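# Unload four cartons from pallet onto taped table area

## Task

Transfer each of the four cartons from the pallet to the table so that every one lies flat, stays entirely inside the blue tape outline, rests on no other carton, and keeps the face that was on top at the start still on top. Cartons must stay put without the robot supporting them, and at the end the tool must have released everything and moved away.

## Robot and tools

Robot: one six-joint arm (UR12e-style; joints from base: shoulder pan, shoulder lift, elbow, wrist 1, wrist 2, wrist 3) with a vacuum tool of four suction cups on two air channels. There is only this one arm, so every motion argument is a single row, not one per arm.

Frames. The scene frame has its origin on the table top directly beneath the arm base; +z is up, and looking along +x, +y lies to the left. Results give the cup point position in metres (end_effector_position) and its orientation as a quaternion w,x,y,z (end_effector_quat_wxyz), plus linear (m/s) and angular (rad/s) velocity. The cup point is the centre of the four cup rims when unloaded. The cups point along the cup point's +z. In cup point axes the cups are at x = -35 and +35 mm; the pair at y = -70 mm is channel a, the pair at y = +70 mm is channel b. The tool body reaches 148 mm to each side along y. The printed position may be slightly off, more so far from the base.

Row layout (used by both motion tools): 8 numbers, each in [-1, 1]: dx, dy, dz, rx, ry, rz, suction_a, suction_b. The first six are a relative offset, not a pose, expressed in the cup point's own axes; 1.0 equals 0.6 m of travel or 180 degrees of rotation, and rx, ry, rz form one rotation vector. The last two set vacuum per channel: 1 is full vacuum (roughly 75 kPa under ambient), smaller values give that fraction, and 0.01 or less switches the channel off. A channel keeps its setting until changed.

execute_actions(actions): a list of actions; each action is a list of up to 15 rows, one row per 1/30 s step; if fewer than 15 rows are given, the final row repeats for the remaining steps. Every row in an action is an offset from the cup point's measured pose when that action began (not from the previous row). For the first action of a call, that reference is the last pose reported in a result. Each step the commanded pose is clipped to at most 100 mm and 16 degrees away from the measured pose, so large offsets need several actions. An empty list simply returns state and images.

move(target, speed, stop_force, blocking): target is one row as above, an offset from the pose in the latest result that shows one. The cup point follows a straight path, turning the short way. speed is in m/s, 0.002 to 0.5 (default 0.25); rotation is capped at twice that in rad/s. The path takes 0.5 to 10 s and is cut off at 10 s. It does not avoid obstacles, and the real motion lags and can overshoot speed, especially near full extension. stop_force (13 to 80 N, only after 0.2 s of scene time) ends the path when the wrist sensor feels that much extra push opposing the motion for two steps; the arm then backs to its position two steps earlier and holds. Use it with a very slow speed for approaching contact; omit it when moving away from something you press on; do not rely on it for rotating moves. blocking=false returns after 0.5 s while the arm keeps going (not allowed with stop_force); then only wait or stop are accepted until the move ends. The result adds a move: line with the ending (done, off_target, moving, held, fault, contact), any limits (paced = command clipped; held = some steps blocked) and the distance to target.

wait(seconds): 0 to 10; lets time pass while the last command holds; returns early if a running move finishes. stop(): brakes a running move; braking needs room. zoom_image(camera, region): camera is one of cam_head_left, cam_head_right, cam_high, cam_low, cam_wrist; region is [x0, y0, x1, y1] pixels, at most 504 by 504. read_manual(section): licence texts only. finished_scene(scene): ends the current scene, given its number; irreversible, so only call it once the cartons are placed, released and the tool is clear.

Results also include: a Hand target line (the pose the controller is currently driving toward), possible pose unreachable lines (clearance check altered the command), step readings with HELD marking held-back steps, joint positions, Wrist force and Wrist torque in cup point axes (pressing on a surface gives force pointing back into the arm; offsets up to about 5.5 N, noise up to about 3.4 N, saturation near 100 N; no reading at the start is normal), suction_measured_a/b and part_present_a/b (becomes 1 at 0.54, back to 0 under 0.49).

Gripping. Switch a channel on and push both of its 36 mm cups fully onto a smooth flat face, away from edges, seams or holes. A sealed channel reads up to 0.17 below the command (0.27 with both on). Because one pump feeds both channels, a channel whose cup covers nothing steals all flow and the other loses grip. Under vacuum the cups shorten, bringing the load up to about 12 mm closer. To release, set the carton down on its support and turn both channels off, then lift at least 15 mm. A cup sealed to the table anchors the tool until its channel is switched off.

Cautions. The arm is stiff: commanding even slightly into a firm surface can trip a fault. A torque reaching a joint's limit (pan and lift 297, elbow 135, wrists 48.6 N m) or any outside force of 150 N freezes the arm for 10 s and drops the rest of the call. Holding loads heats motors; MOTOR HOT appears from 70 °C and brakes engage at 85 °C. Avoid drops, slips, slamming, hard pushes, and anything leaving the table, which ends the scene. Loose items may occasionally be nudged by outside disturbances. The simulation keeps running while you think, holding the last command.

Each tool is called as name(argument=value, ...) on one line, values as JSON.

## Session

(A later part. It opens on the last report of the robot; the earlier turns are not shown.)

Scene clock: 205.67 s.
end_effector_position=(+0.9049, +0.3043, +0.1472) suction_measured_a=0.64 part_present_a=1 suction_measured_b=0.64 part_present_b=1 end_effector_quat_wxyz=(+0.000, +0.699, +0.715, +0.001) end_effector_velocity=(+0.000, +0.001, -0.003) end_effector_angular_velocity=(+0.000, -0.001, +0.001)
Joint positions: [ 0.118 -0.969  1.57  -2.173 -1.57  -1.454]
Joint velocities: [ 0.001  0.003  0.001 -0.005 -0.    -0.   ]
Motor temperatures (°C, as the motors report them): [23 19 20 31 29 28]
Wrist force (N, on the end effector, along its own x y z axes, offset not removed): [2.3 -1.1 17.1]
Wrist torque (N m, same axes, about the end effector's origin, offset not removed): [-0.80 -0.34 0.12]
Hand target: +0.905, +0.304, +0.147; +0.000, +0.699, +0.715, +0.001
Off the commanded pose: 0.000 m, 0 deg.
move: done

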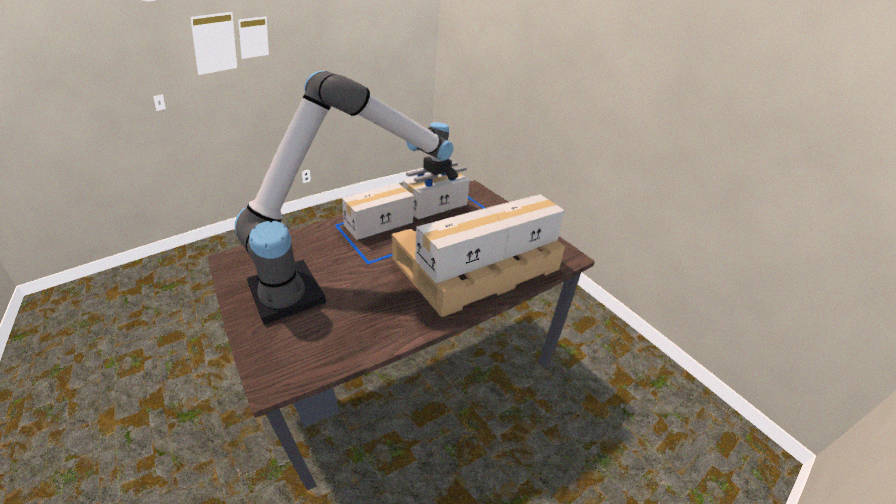

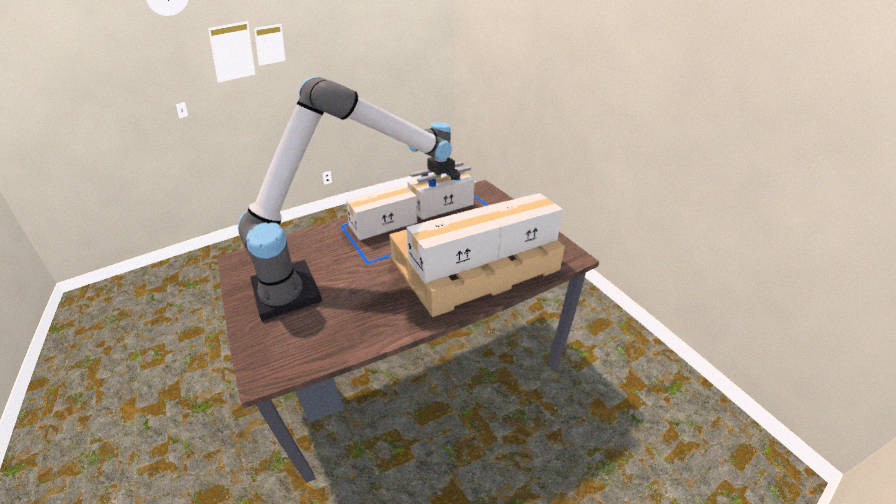

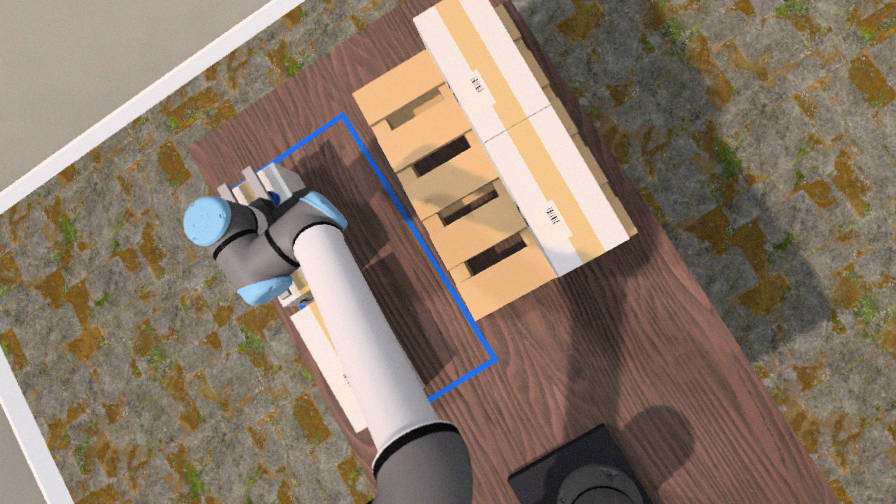

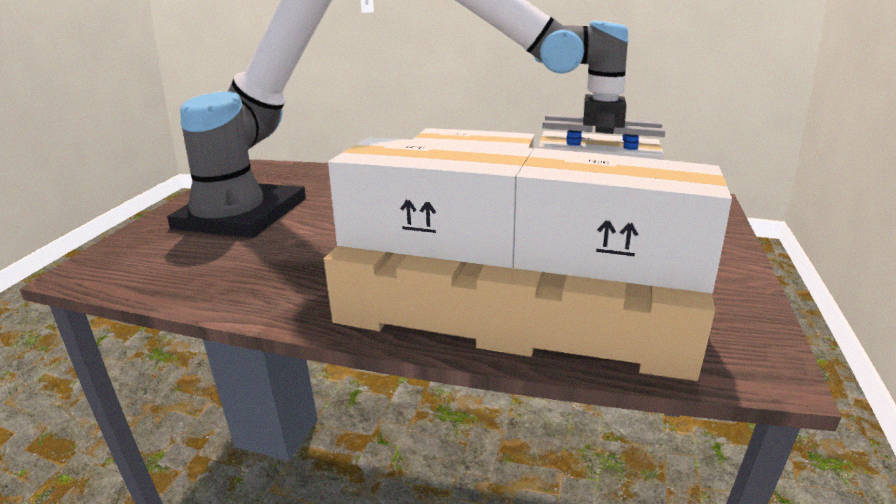

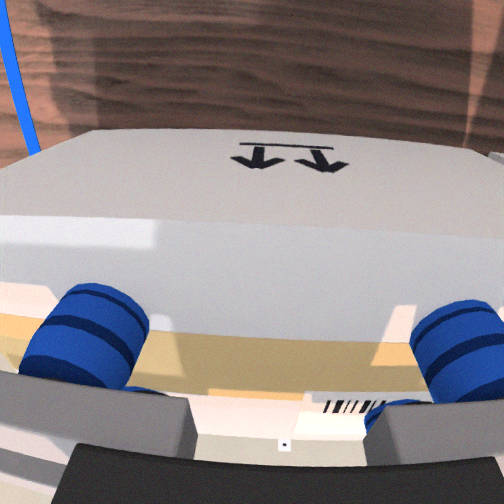

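move(target=[0,0,0.03,0,0,0,1,1], speed=0.01, stop_force=13)

execute_actions(actions=[[[0,0,-0.001,0,0,0,0,0]]])

move(target=[-0.1,-0.05,-0.27,0,0,0,0,0], speed=0.3)

move(target=[-0.835,-0.4075,0,0,0,0.019,0,0], speed=0.4)

Scene clock: 217.87 s.
end_effector_position=(+0.9049, +0.3044, +0.1373) suction_measured_a=0.64 part_present_a=1 suction_measured_b=0.64 part_present_b=1 end_effector_quat_wxyz=(+0.000, +0.699, +0.715, +0.001) end_effector_velocity=(-0.001, -0.001, +0.001) end_effector_angular_velocity=(-0.000, +0.003, -0.000)
Joint positions: [ 0.118 -0.959  1.575 -2.188 -1.57  -1.454]
Joint velocities: [-0.001 -0.002  0.001  0.005  0.    -0.   ]
Motor temperatures (°C, as the motors report them): [23 19 20 31 29 28]
Wrist force (N, on the end effector, along its own x y z axes, offset not removed): [4.3 -1.0 -24.0]
Wrist torque (N m, same axes, about the end effector's origin, offset not removed): [-1.00 -1.30 0.14]
Hand target: +0.905, +0.304, +0.138; +0.000, +0.699, +0.715, +0.001
Off the commanded pose: 0.008 m, 0 deg.
move: contact

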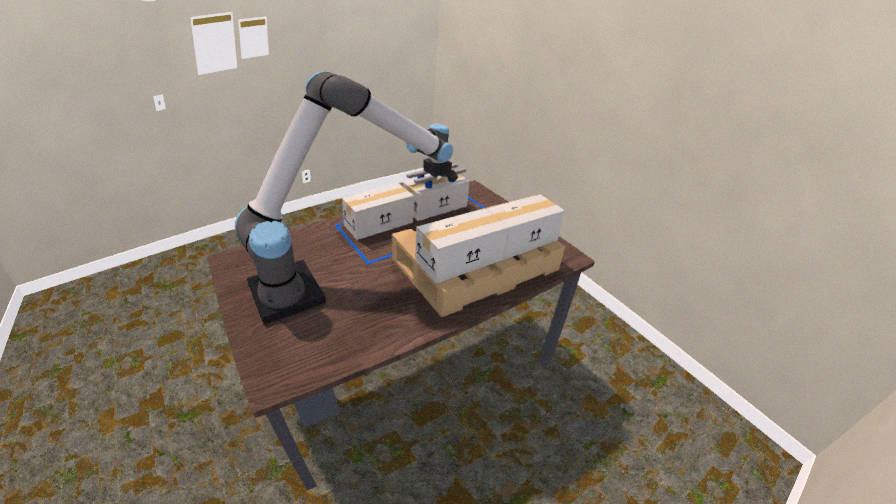

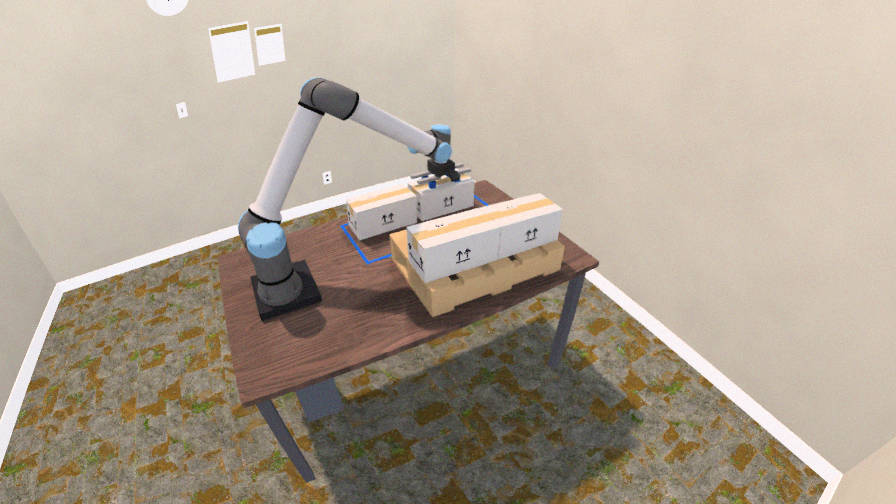

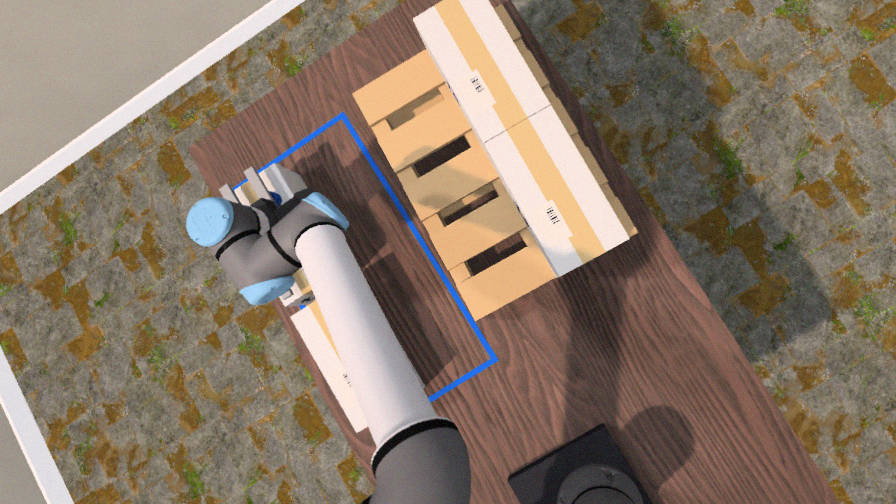

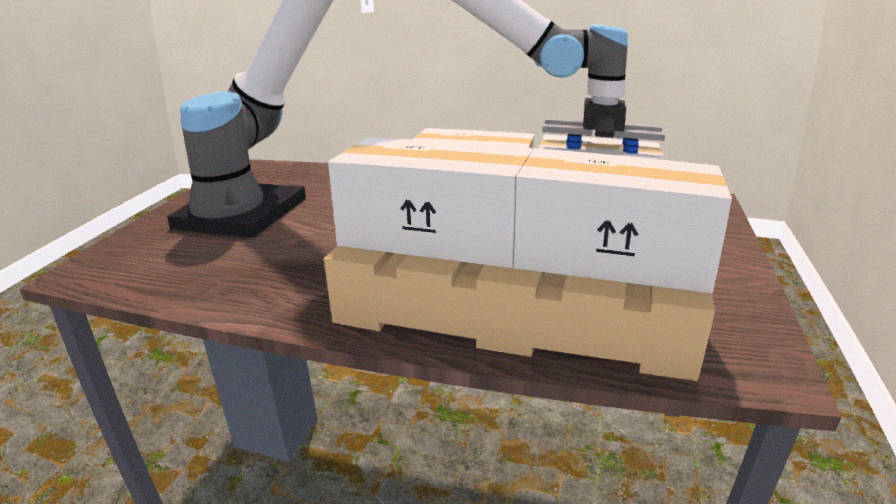

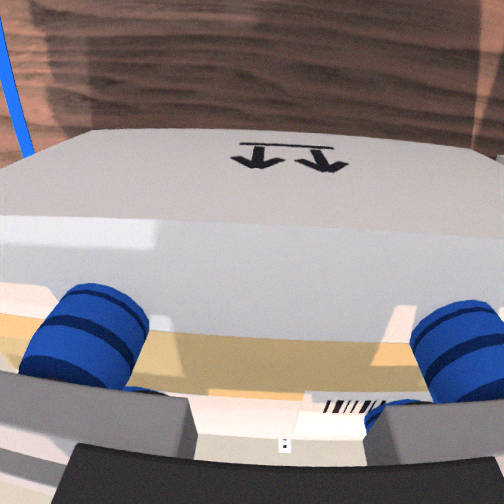

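Scene clock: 218.37 s.
end_effector_position=(+0.9050, +0.3044, +0.1379) suction_measured_a=0.01 part_present_a=0 suction_measured_b=0.01 part_present_b=0 end_effector_quat_wxyz=(+0.000, +0.699, +0.715, +0.001) end_effector_velocity=(+0.000, -0.001, +0.001) end_effector_angular_velocity=(+0.000, -0.001, -0.001)
Joint positions: [ 0.118 -0.96   1.574 -2.187 -1.57  -1.454]
Joint velocities: [-0.001 -0.001 -0.     0.     0.    -0.   ]
Motor temperatures (°C, as the motors report them): [23 19 20 31 29 28]
Wrist force (N, on the end effector, along its own x y z axes, offset not removed): [-1.3 -3.5 -46.5]
Wrist torque (N m, same axes, about the end effector's origin, offset not removed): [-0.19 -0.01 0.09]
Hand target: +0.905, +0.304, +0.138; +0.000, +0.699, +0.715, +0.001
Off the commanded pose: 0.000 m, 0 deg.
Step readings (end_effector_position):
0: (+0.9049, +0.3044, +0.1373)
1: (+0.9049, +0.3044, +0.1374)
2: (+0.9049, +0.3044, +0.1375)
4: (+0.9050, +0.3044, +0.1379)
8: (+0.9050, +0.3044, +0.1379)
15: end_effector_position above

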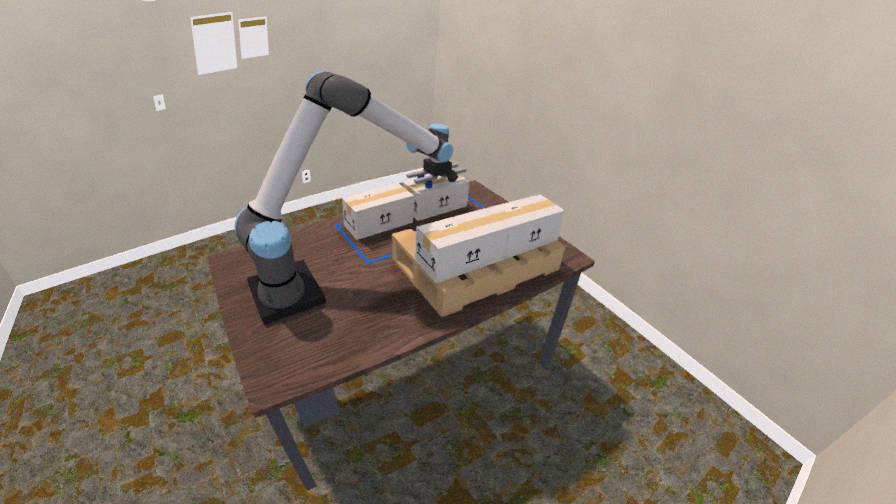

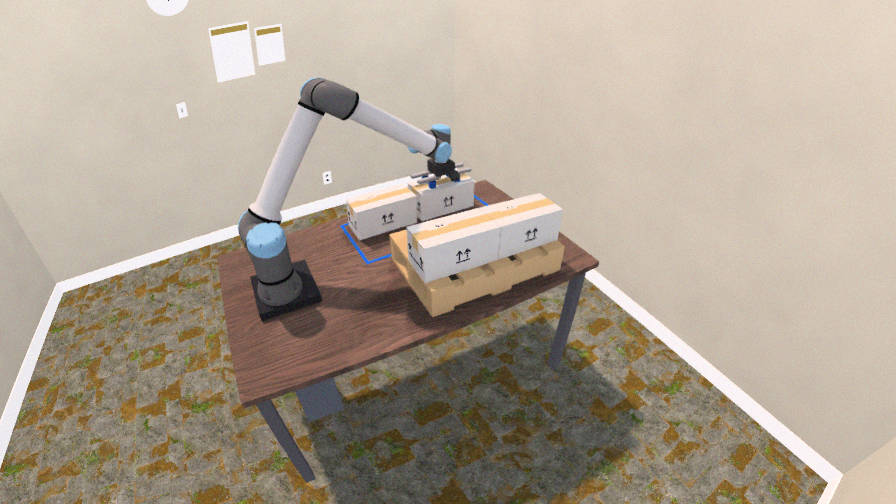

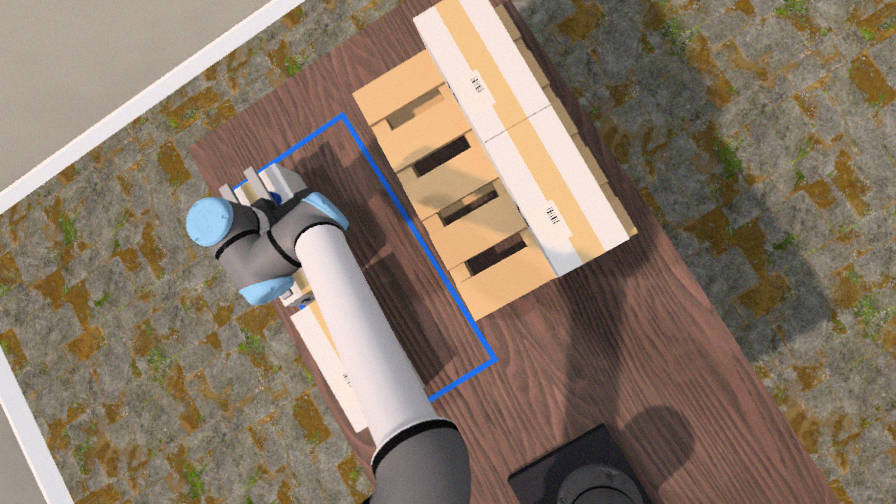

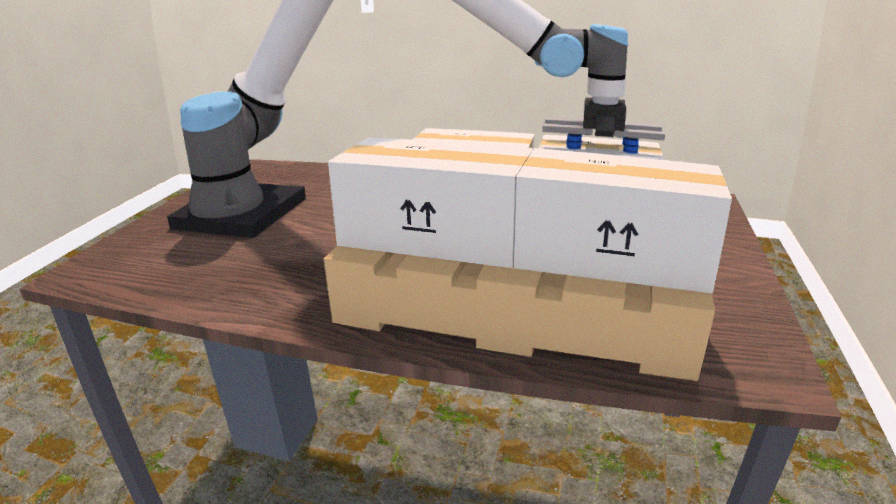

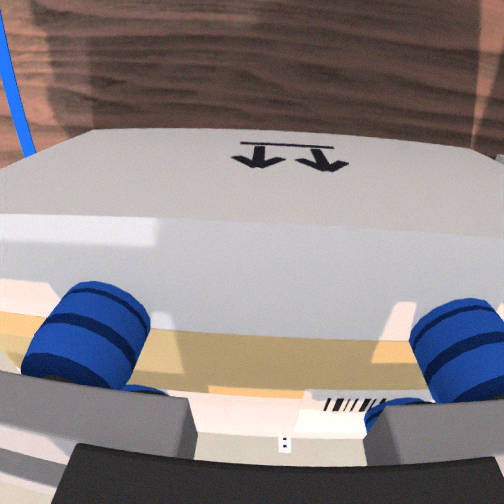

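Scene clock: 219.67 s.
end_effector_position=(+0.8762, +0.2436, +0.2994) suction_measured_a=0.01 part_present_a=0 suction_measured_b=0.01 part_present_b=0 end_effector_quat_wxyz=(+0.000, +0.699, +0.715, +0.001) end_effector_velocity=(-0.001, -0.000, +0.003) end_effector_angular_velocity=(+0.000, +0.000, +0.001)
Joint positions: [ 0.055 -1.155  1.562 -1.98  -1.57  -1.516]
Joint velocities: [-0.    -0.003 -0.001  0.004  0.    -0.001]
Motor temperatures (°C, as the motors report them): [23 19 20 31 29 28]
Wrist force (N, on the end effector, along its own x y z axes, offset not removed): [-1.9 0.7 -2.6]
Wrist torque (N m, same axes, about the end effector's origin, offset not removed): [0.07 0.07 0.15]
Hand target: +0.876, +0.243, +0.300; +0.000, +0.699, +0.715, +0.001
Off the commanded pose: 0.001 m, 0 deg.
move: done

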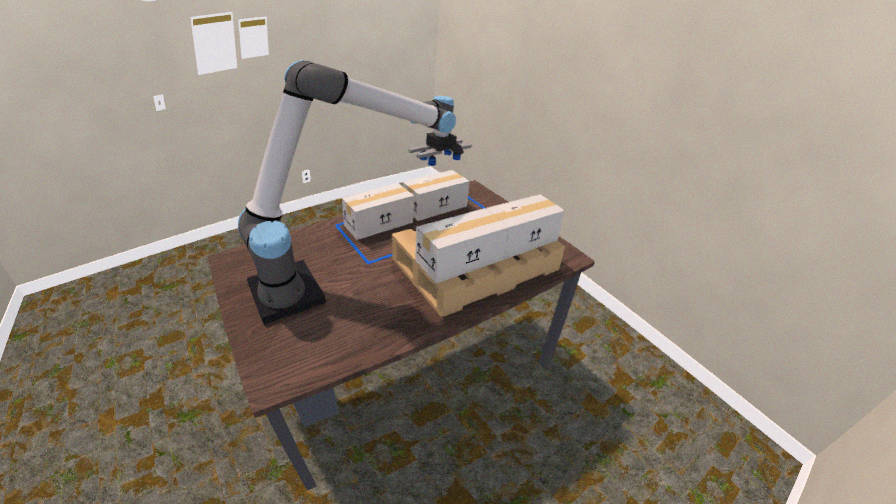

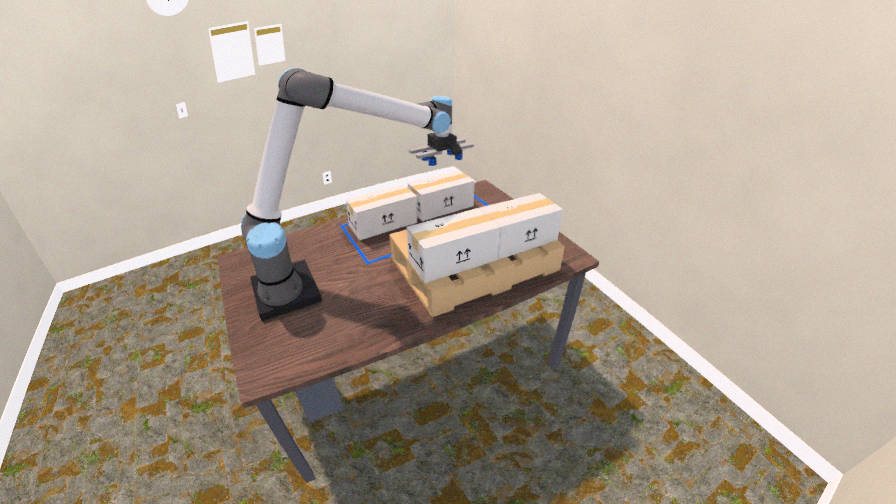

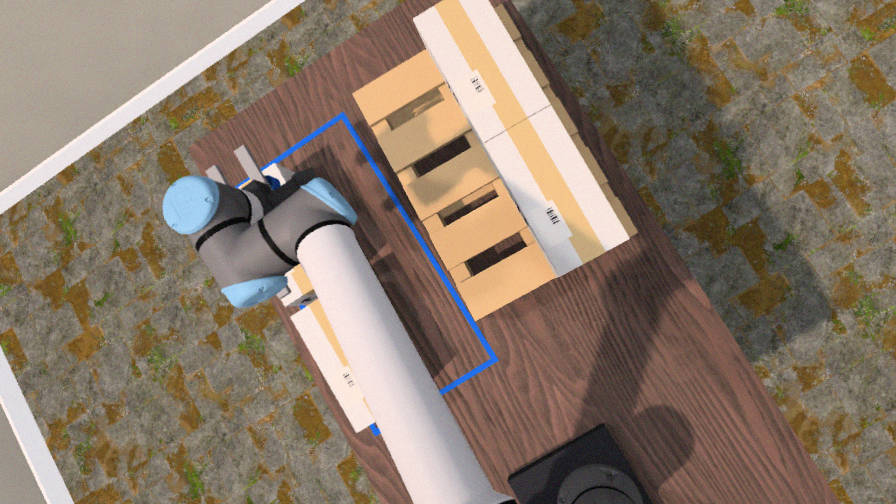

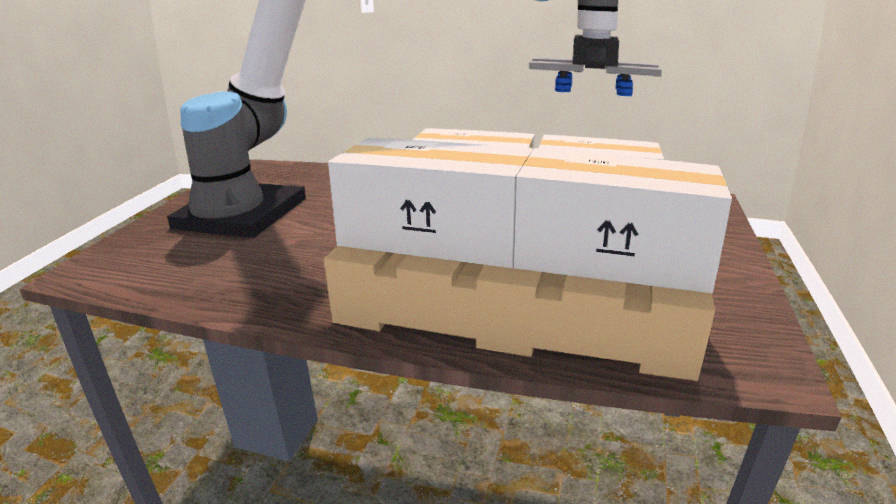

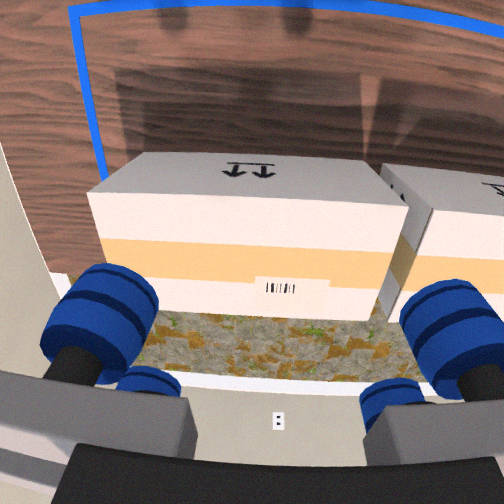

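Scene clock: 221.87 s.
end_effector_position=(+0.6438, -0.2625, +0.2982) suction_measured_a=0.01 part_present_a=0 suction_measured_b=0.01 part_present_b=0 end_effector_quat_wxyz=(+0.000, +0.720, +0.694, +0.001) end_effector_velocity=(-0.001, -0.002, -0.000) end_effector_angular_velocity=(+0.001, +0.001, +0.000)
Joint positions: [-0.664 -1.484  1.99  -2.078 -1.57  -2.175]
Joint velocities: [-0.003  0.     0.     0.    -0.    -0.004]
Motor temperatures (°C, as the motors report them): [23 19 20 31 29 28]
Wrist force (N, on the end effector, along its own x y z axes, offset not removed): [0.1 -1.4 -1.8]
Wrist torque (N m, same axes, about the end effector's origin, offset not removed): [-0.15 -0.06 0.05]
Hand target: +0.644, -0.263, +0.298; +0.000, +0.720, +0.694, +0.001
Off the commanded pose: 0.001 m, 0 deg.
move: done

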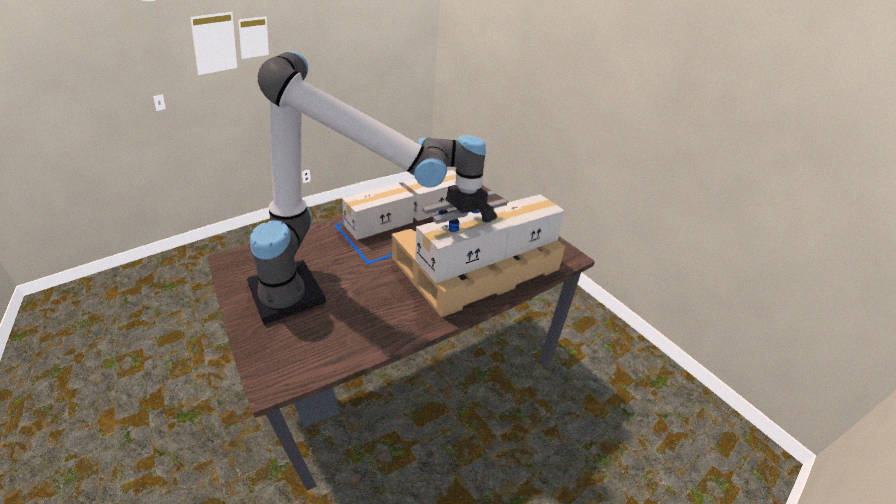

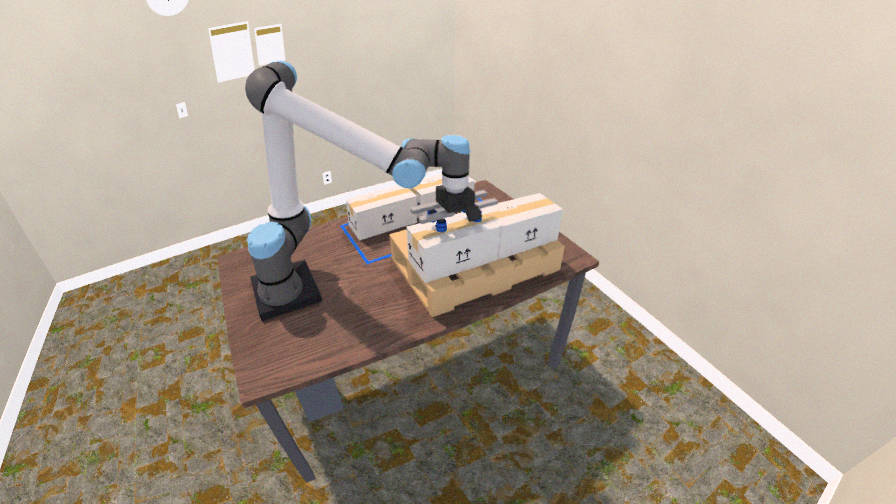

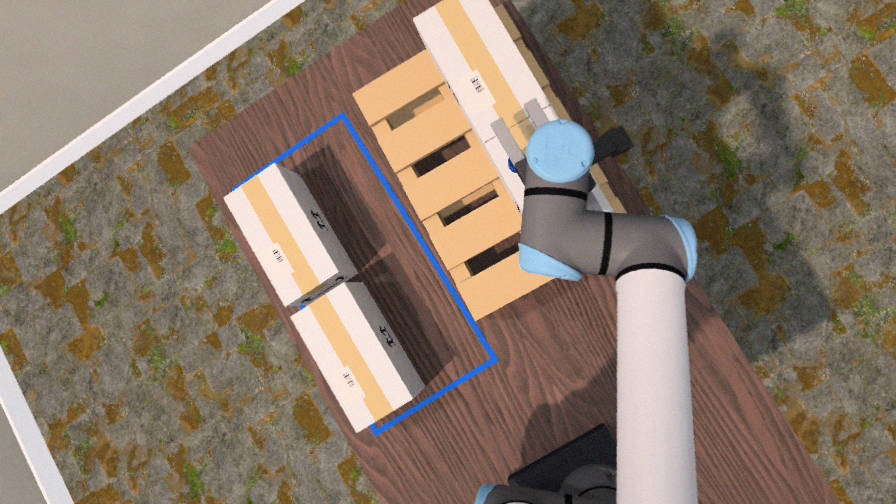

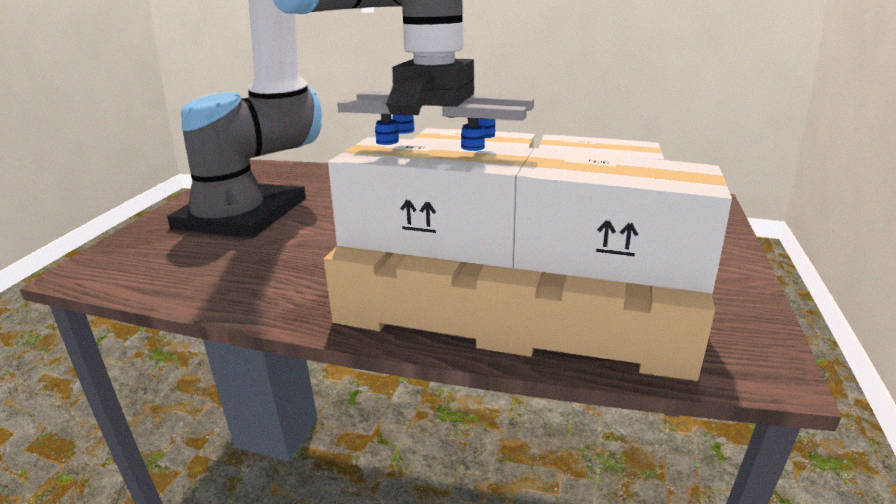

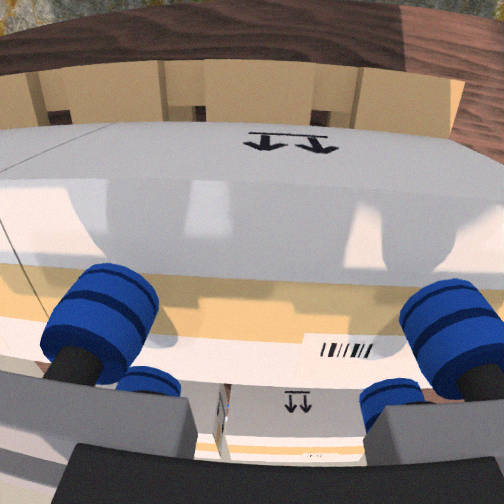

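move(target=[0,0,0.05,0,0,0,1,1], speed=0.05)

execute_actions(actions=[[[0,0,0,0,0,0,1,1]]])

zoom_image(camera="cam_high", region=[200,100,540,440])

Scene clock: 227.73 s.
end_effector_position=(+0.6438, -0.2624, +0.2684) suction_measured_a=0.34 part_present_a=0 suction_measured_b=0.34 part_present_b=0 end_effector_quat_wxyz=(+0.000, +0.720, +0.694, +0.001) end_effector_velocity=(-0.000, +0.000, -0.002) end_effector_angular_velocity=(-0.000, -0.001, -0.000)
Joint positions: [-0.664 -1.457  2.02  -2.135 -1.57  -2.175]
Joint velocities: [ 0.     0.002  0.003 -0.005  0.     0.   ]
Motor temperatures (°C, as the motors report them): [23 19 20 31 29 28]
Wrist force (N, on the end effector, along its own x y z axes, offset not removed): [0.8 -2.4 18.4]
Wrist torque (N m, same axes, about the end effector's origin, offset not removed): [-0.53 -0.14 0.12]
Hand target: +0.644, -0.262, +0.268; +0.000, +0.720, +0.694, +0.001
Off the commanded pose: 0.000 m, 0 deg.
move: done

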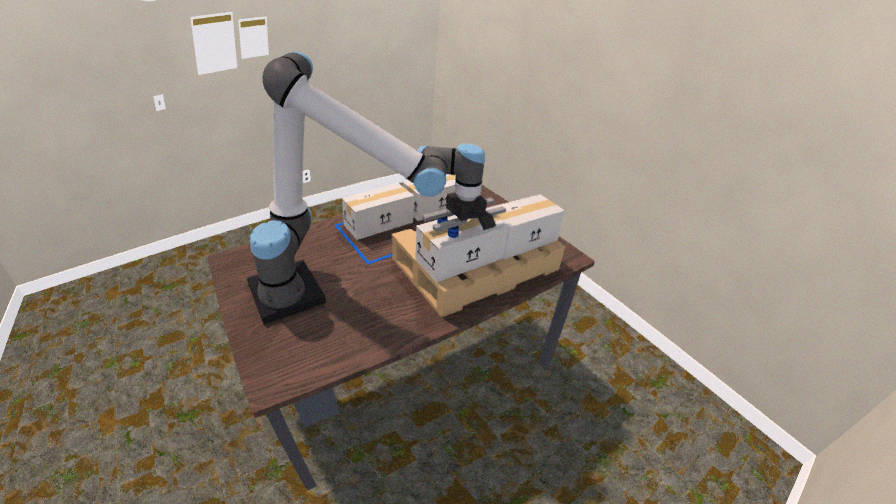

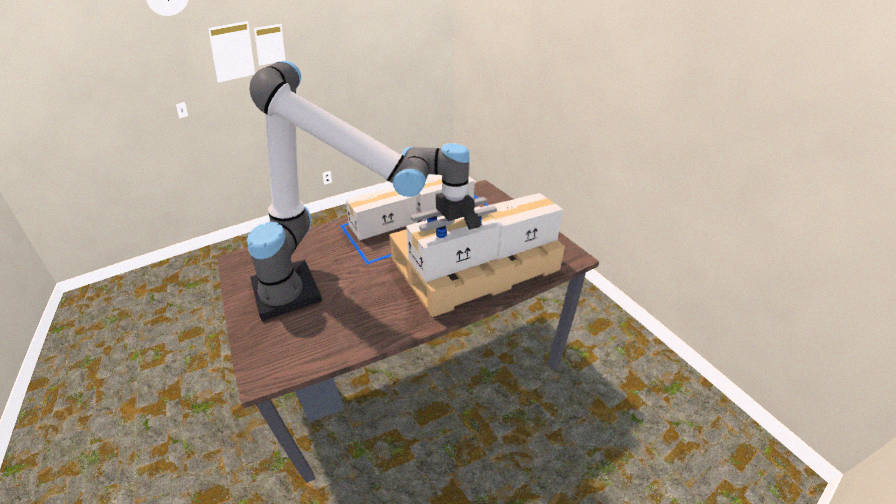

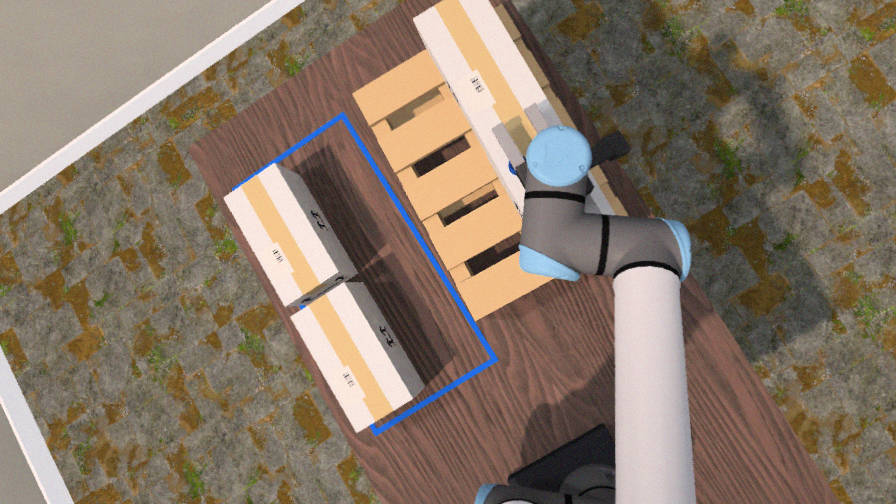

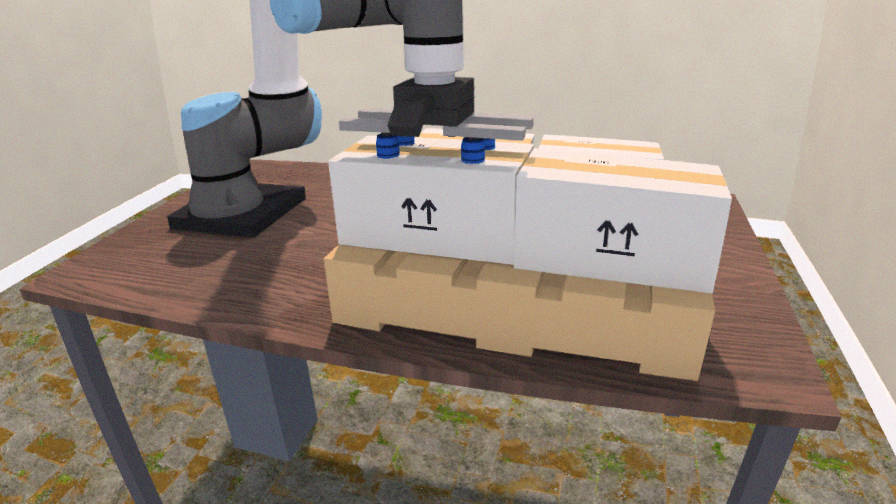

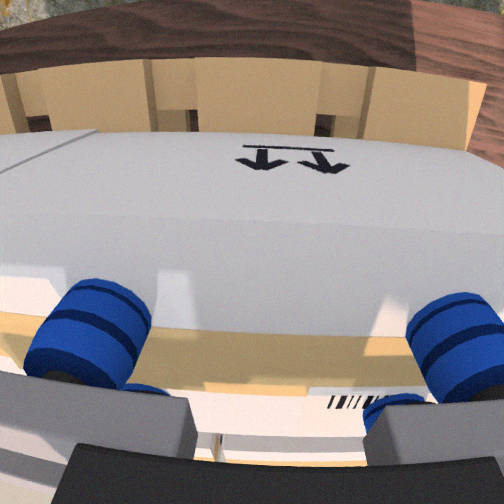

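Scene clock: 228.23 s.
end_effector_position=(+0.6438, -0.2624, +0.2683) suction_measured_a=0.60 part_present_a=1 suction_measured_b=0.60 part_present_b=1 end_effector_quat_wxyz=(+0.000, +0.720, +0.694, +0.001) end_effector_velocity=(-0.000, -0.000, -0.000) end_effector_angular_velocity=(+0.001, +0.001, -0.000)
Joint positions: [-0.664 -1.457  2.02  -2.135 -1.57  -2.175]
Joint velocities: [-0.    -0.     0.     0.001 -0.    -0.   ]
Motor temperatures (°C, as the motors report them): [23 19 20 31 29 28]
Wrist force (N, on the end effector, along its own x y z axes, offset not removed): [-0.5 0.0 18.3]
Wrist torque (N m, same axes, about the end effector's origin, offset not removed): [-0.53 0.24 0.11]
Hand target: +0.644, -0.262, +0.268; +0.000, +0.720, +0.694, +0.001
Off the commanded pose: 0.000 m, 0 deg.
Step readings (end_effector_position):
0: (+0.6438, -0.2624, +0.2684)
1: (+0.6438, -0.2624, +0.2684)
2: (+0.6438, -0.2624, +0.2684)
4: (+0.6438, -0.2624, +0.2684)
8: (+0.6438, -0.2624, +0.2684)
15: end_effector_position above

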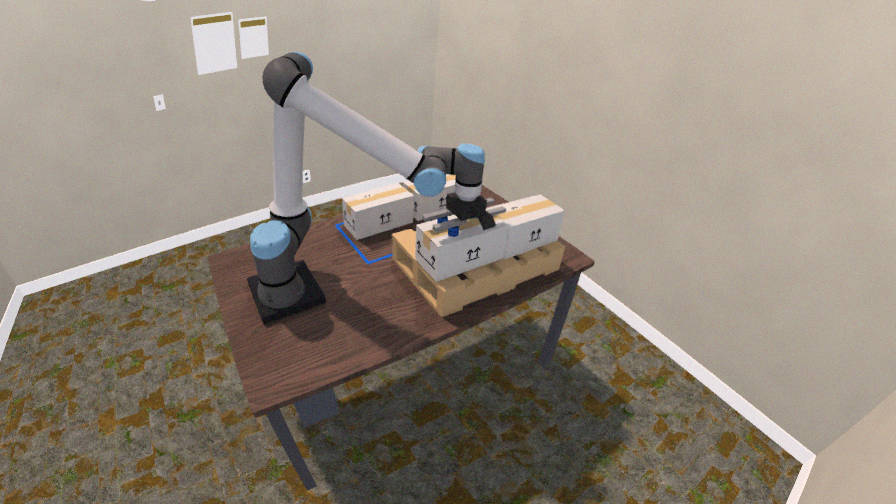

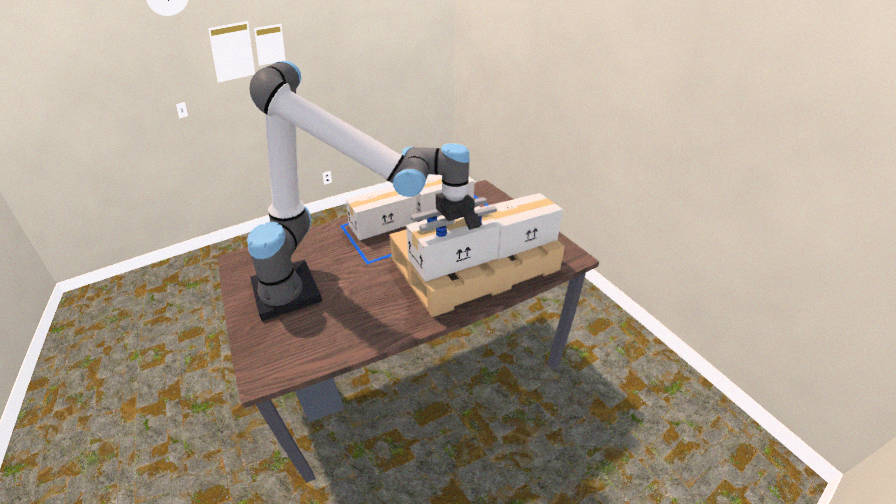

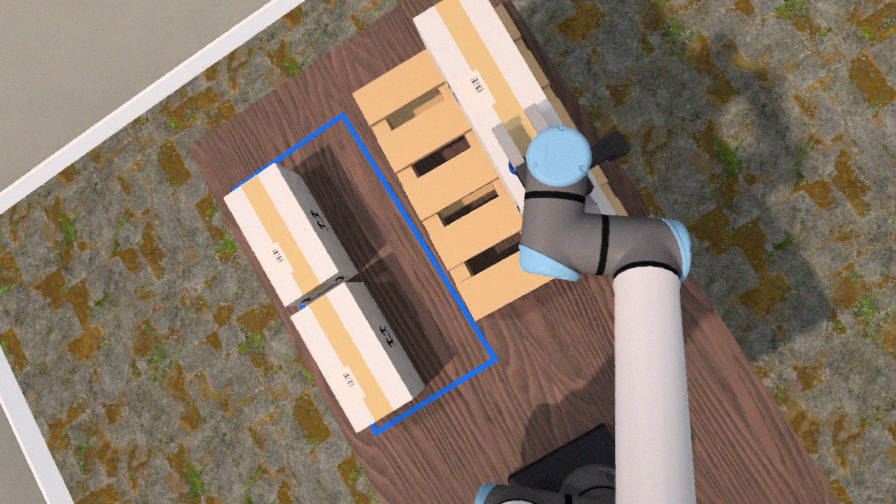

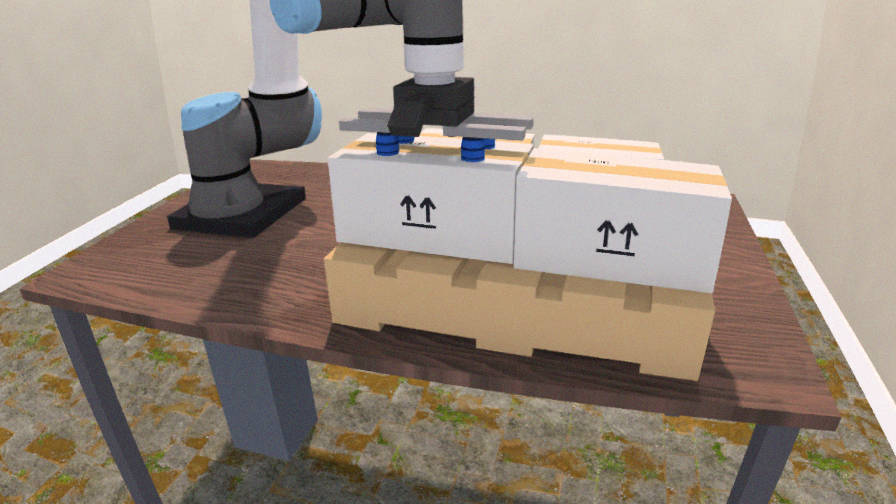

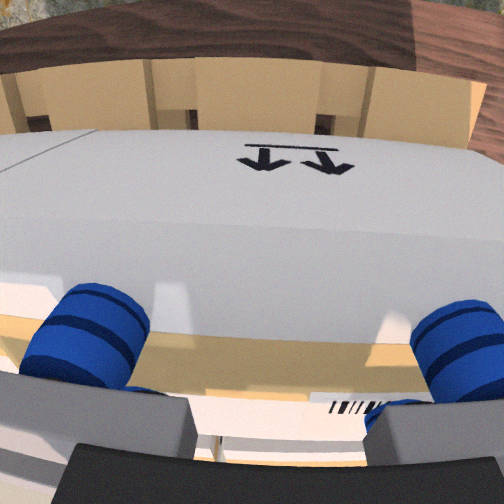

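Region (200, 100, 540, 440) of cam_high's 896x504 image, scaled by 1.482, with more detail than that image has.

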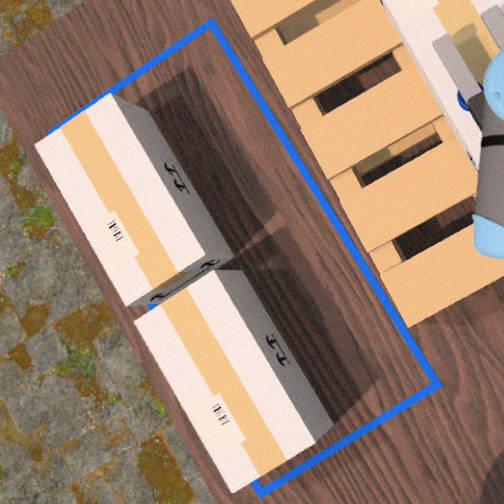

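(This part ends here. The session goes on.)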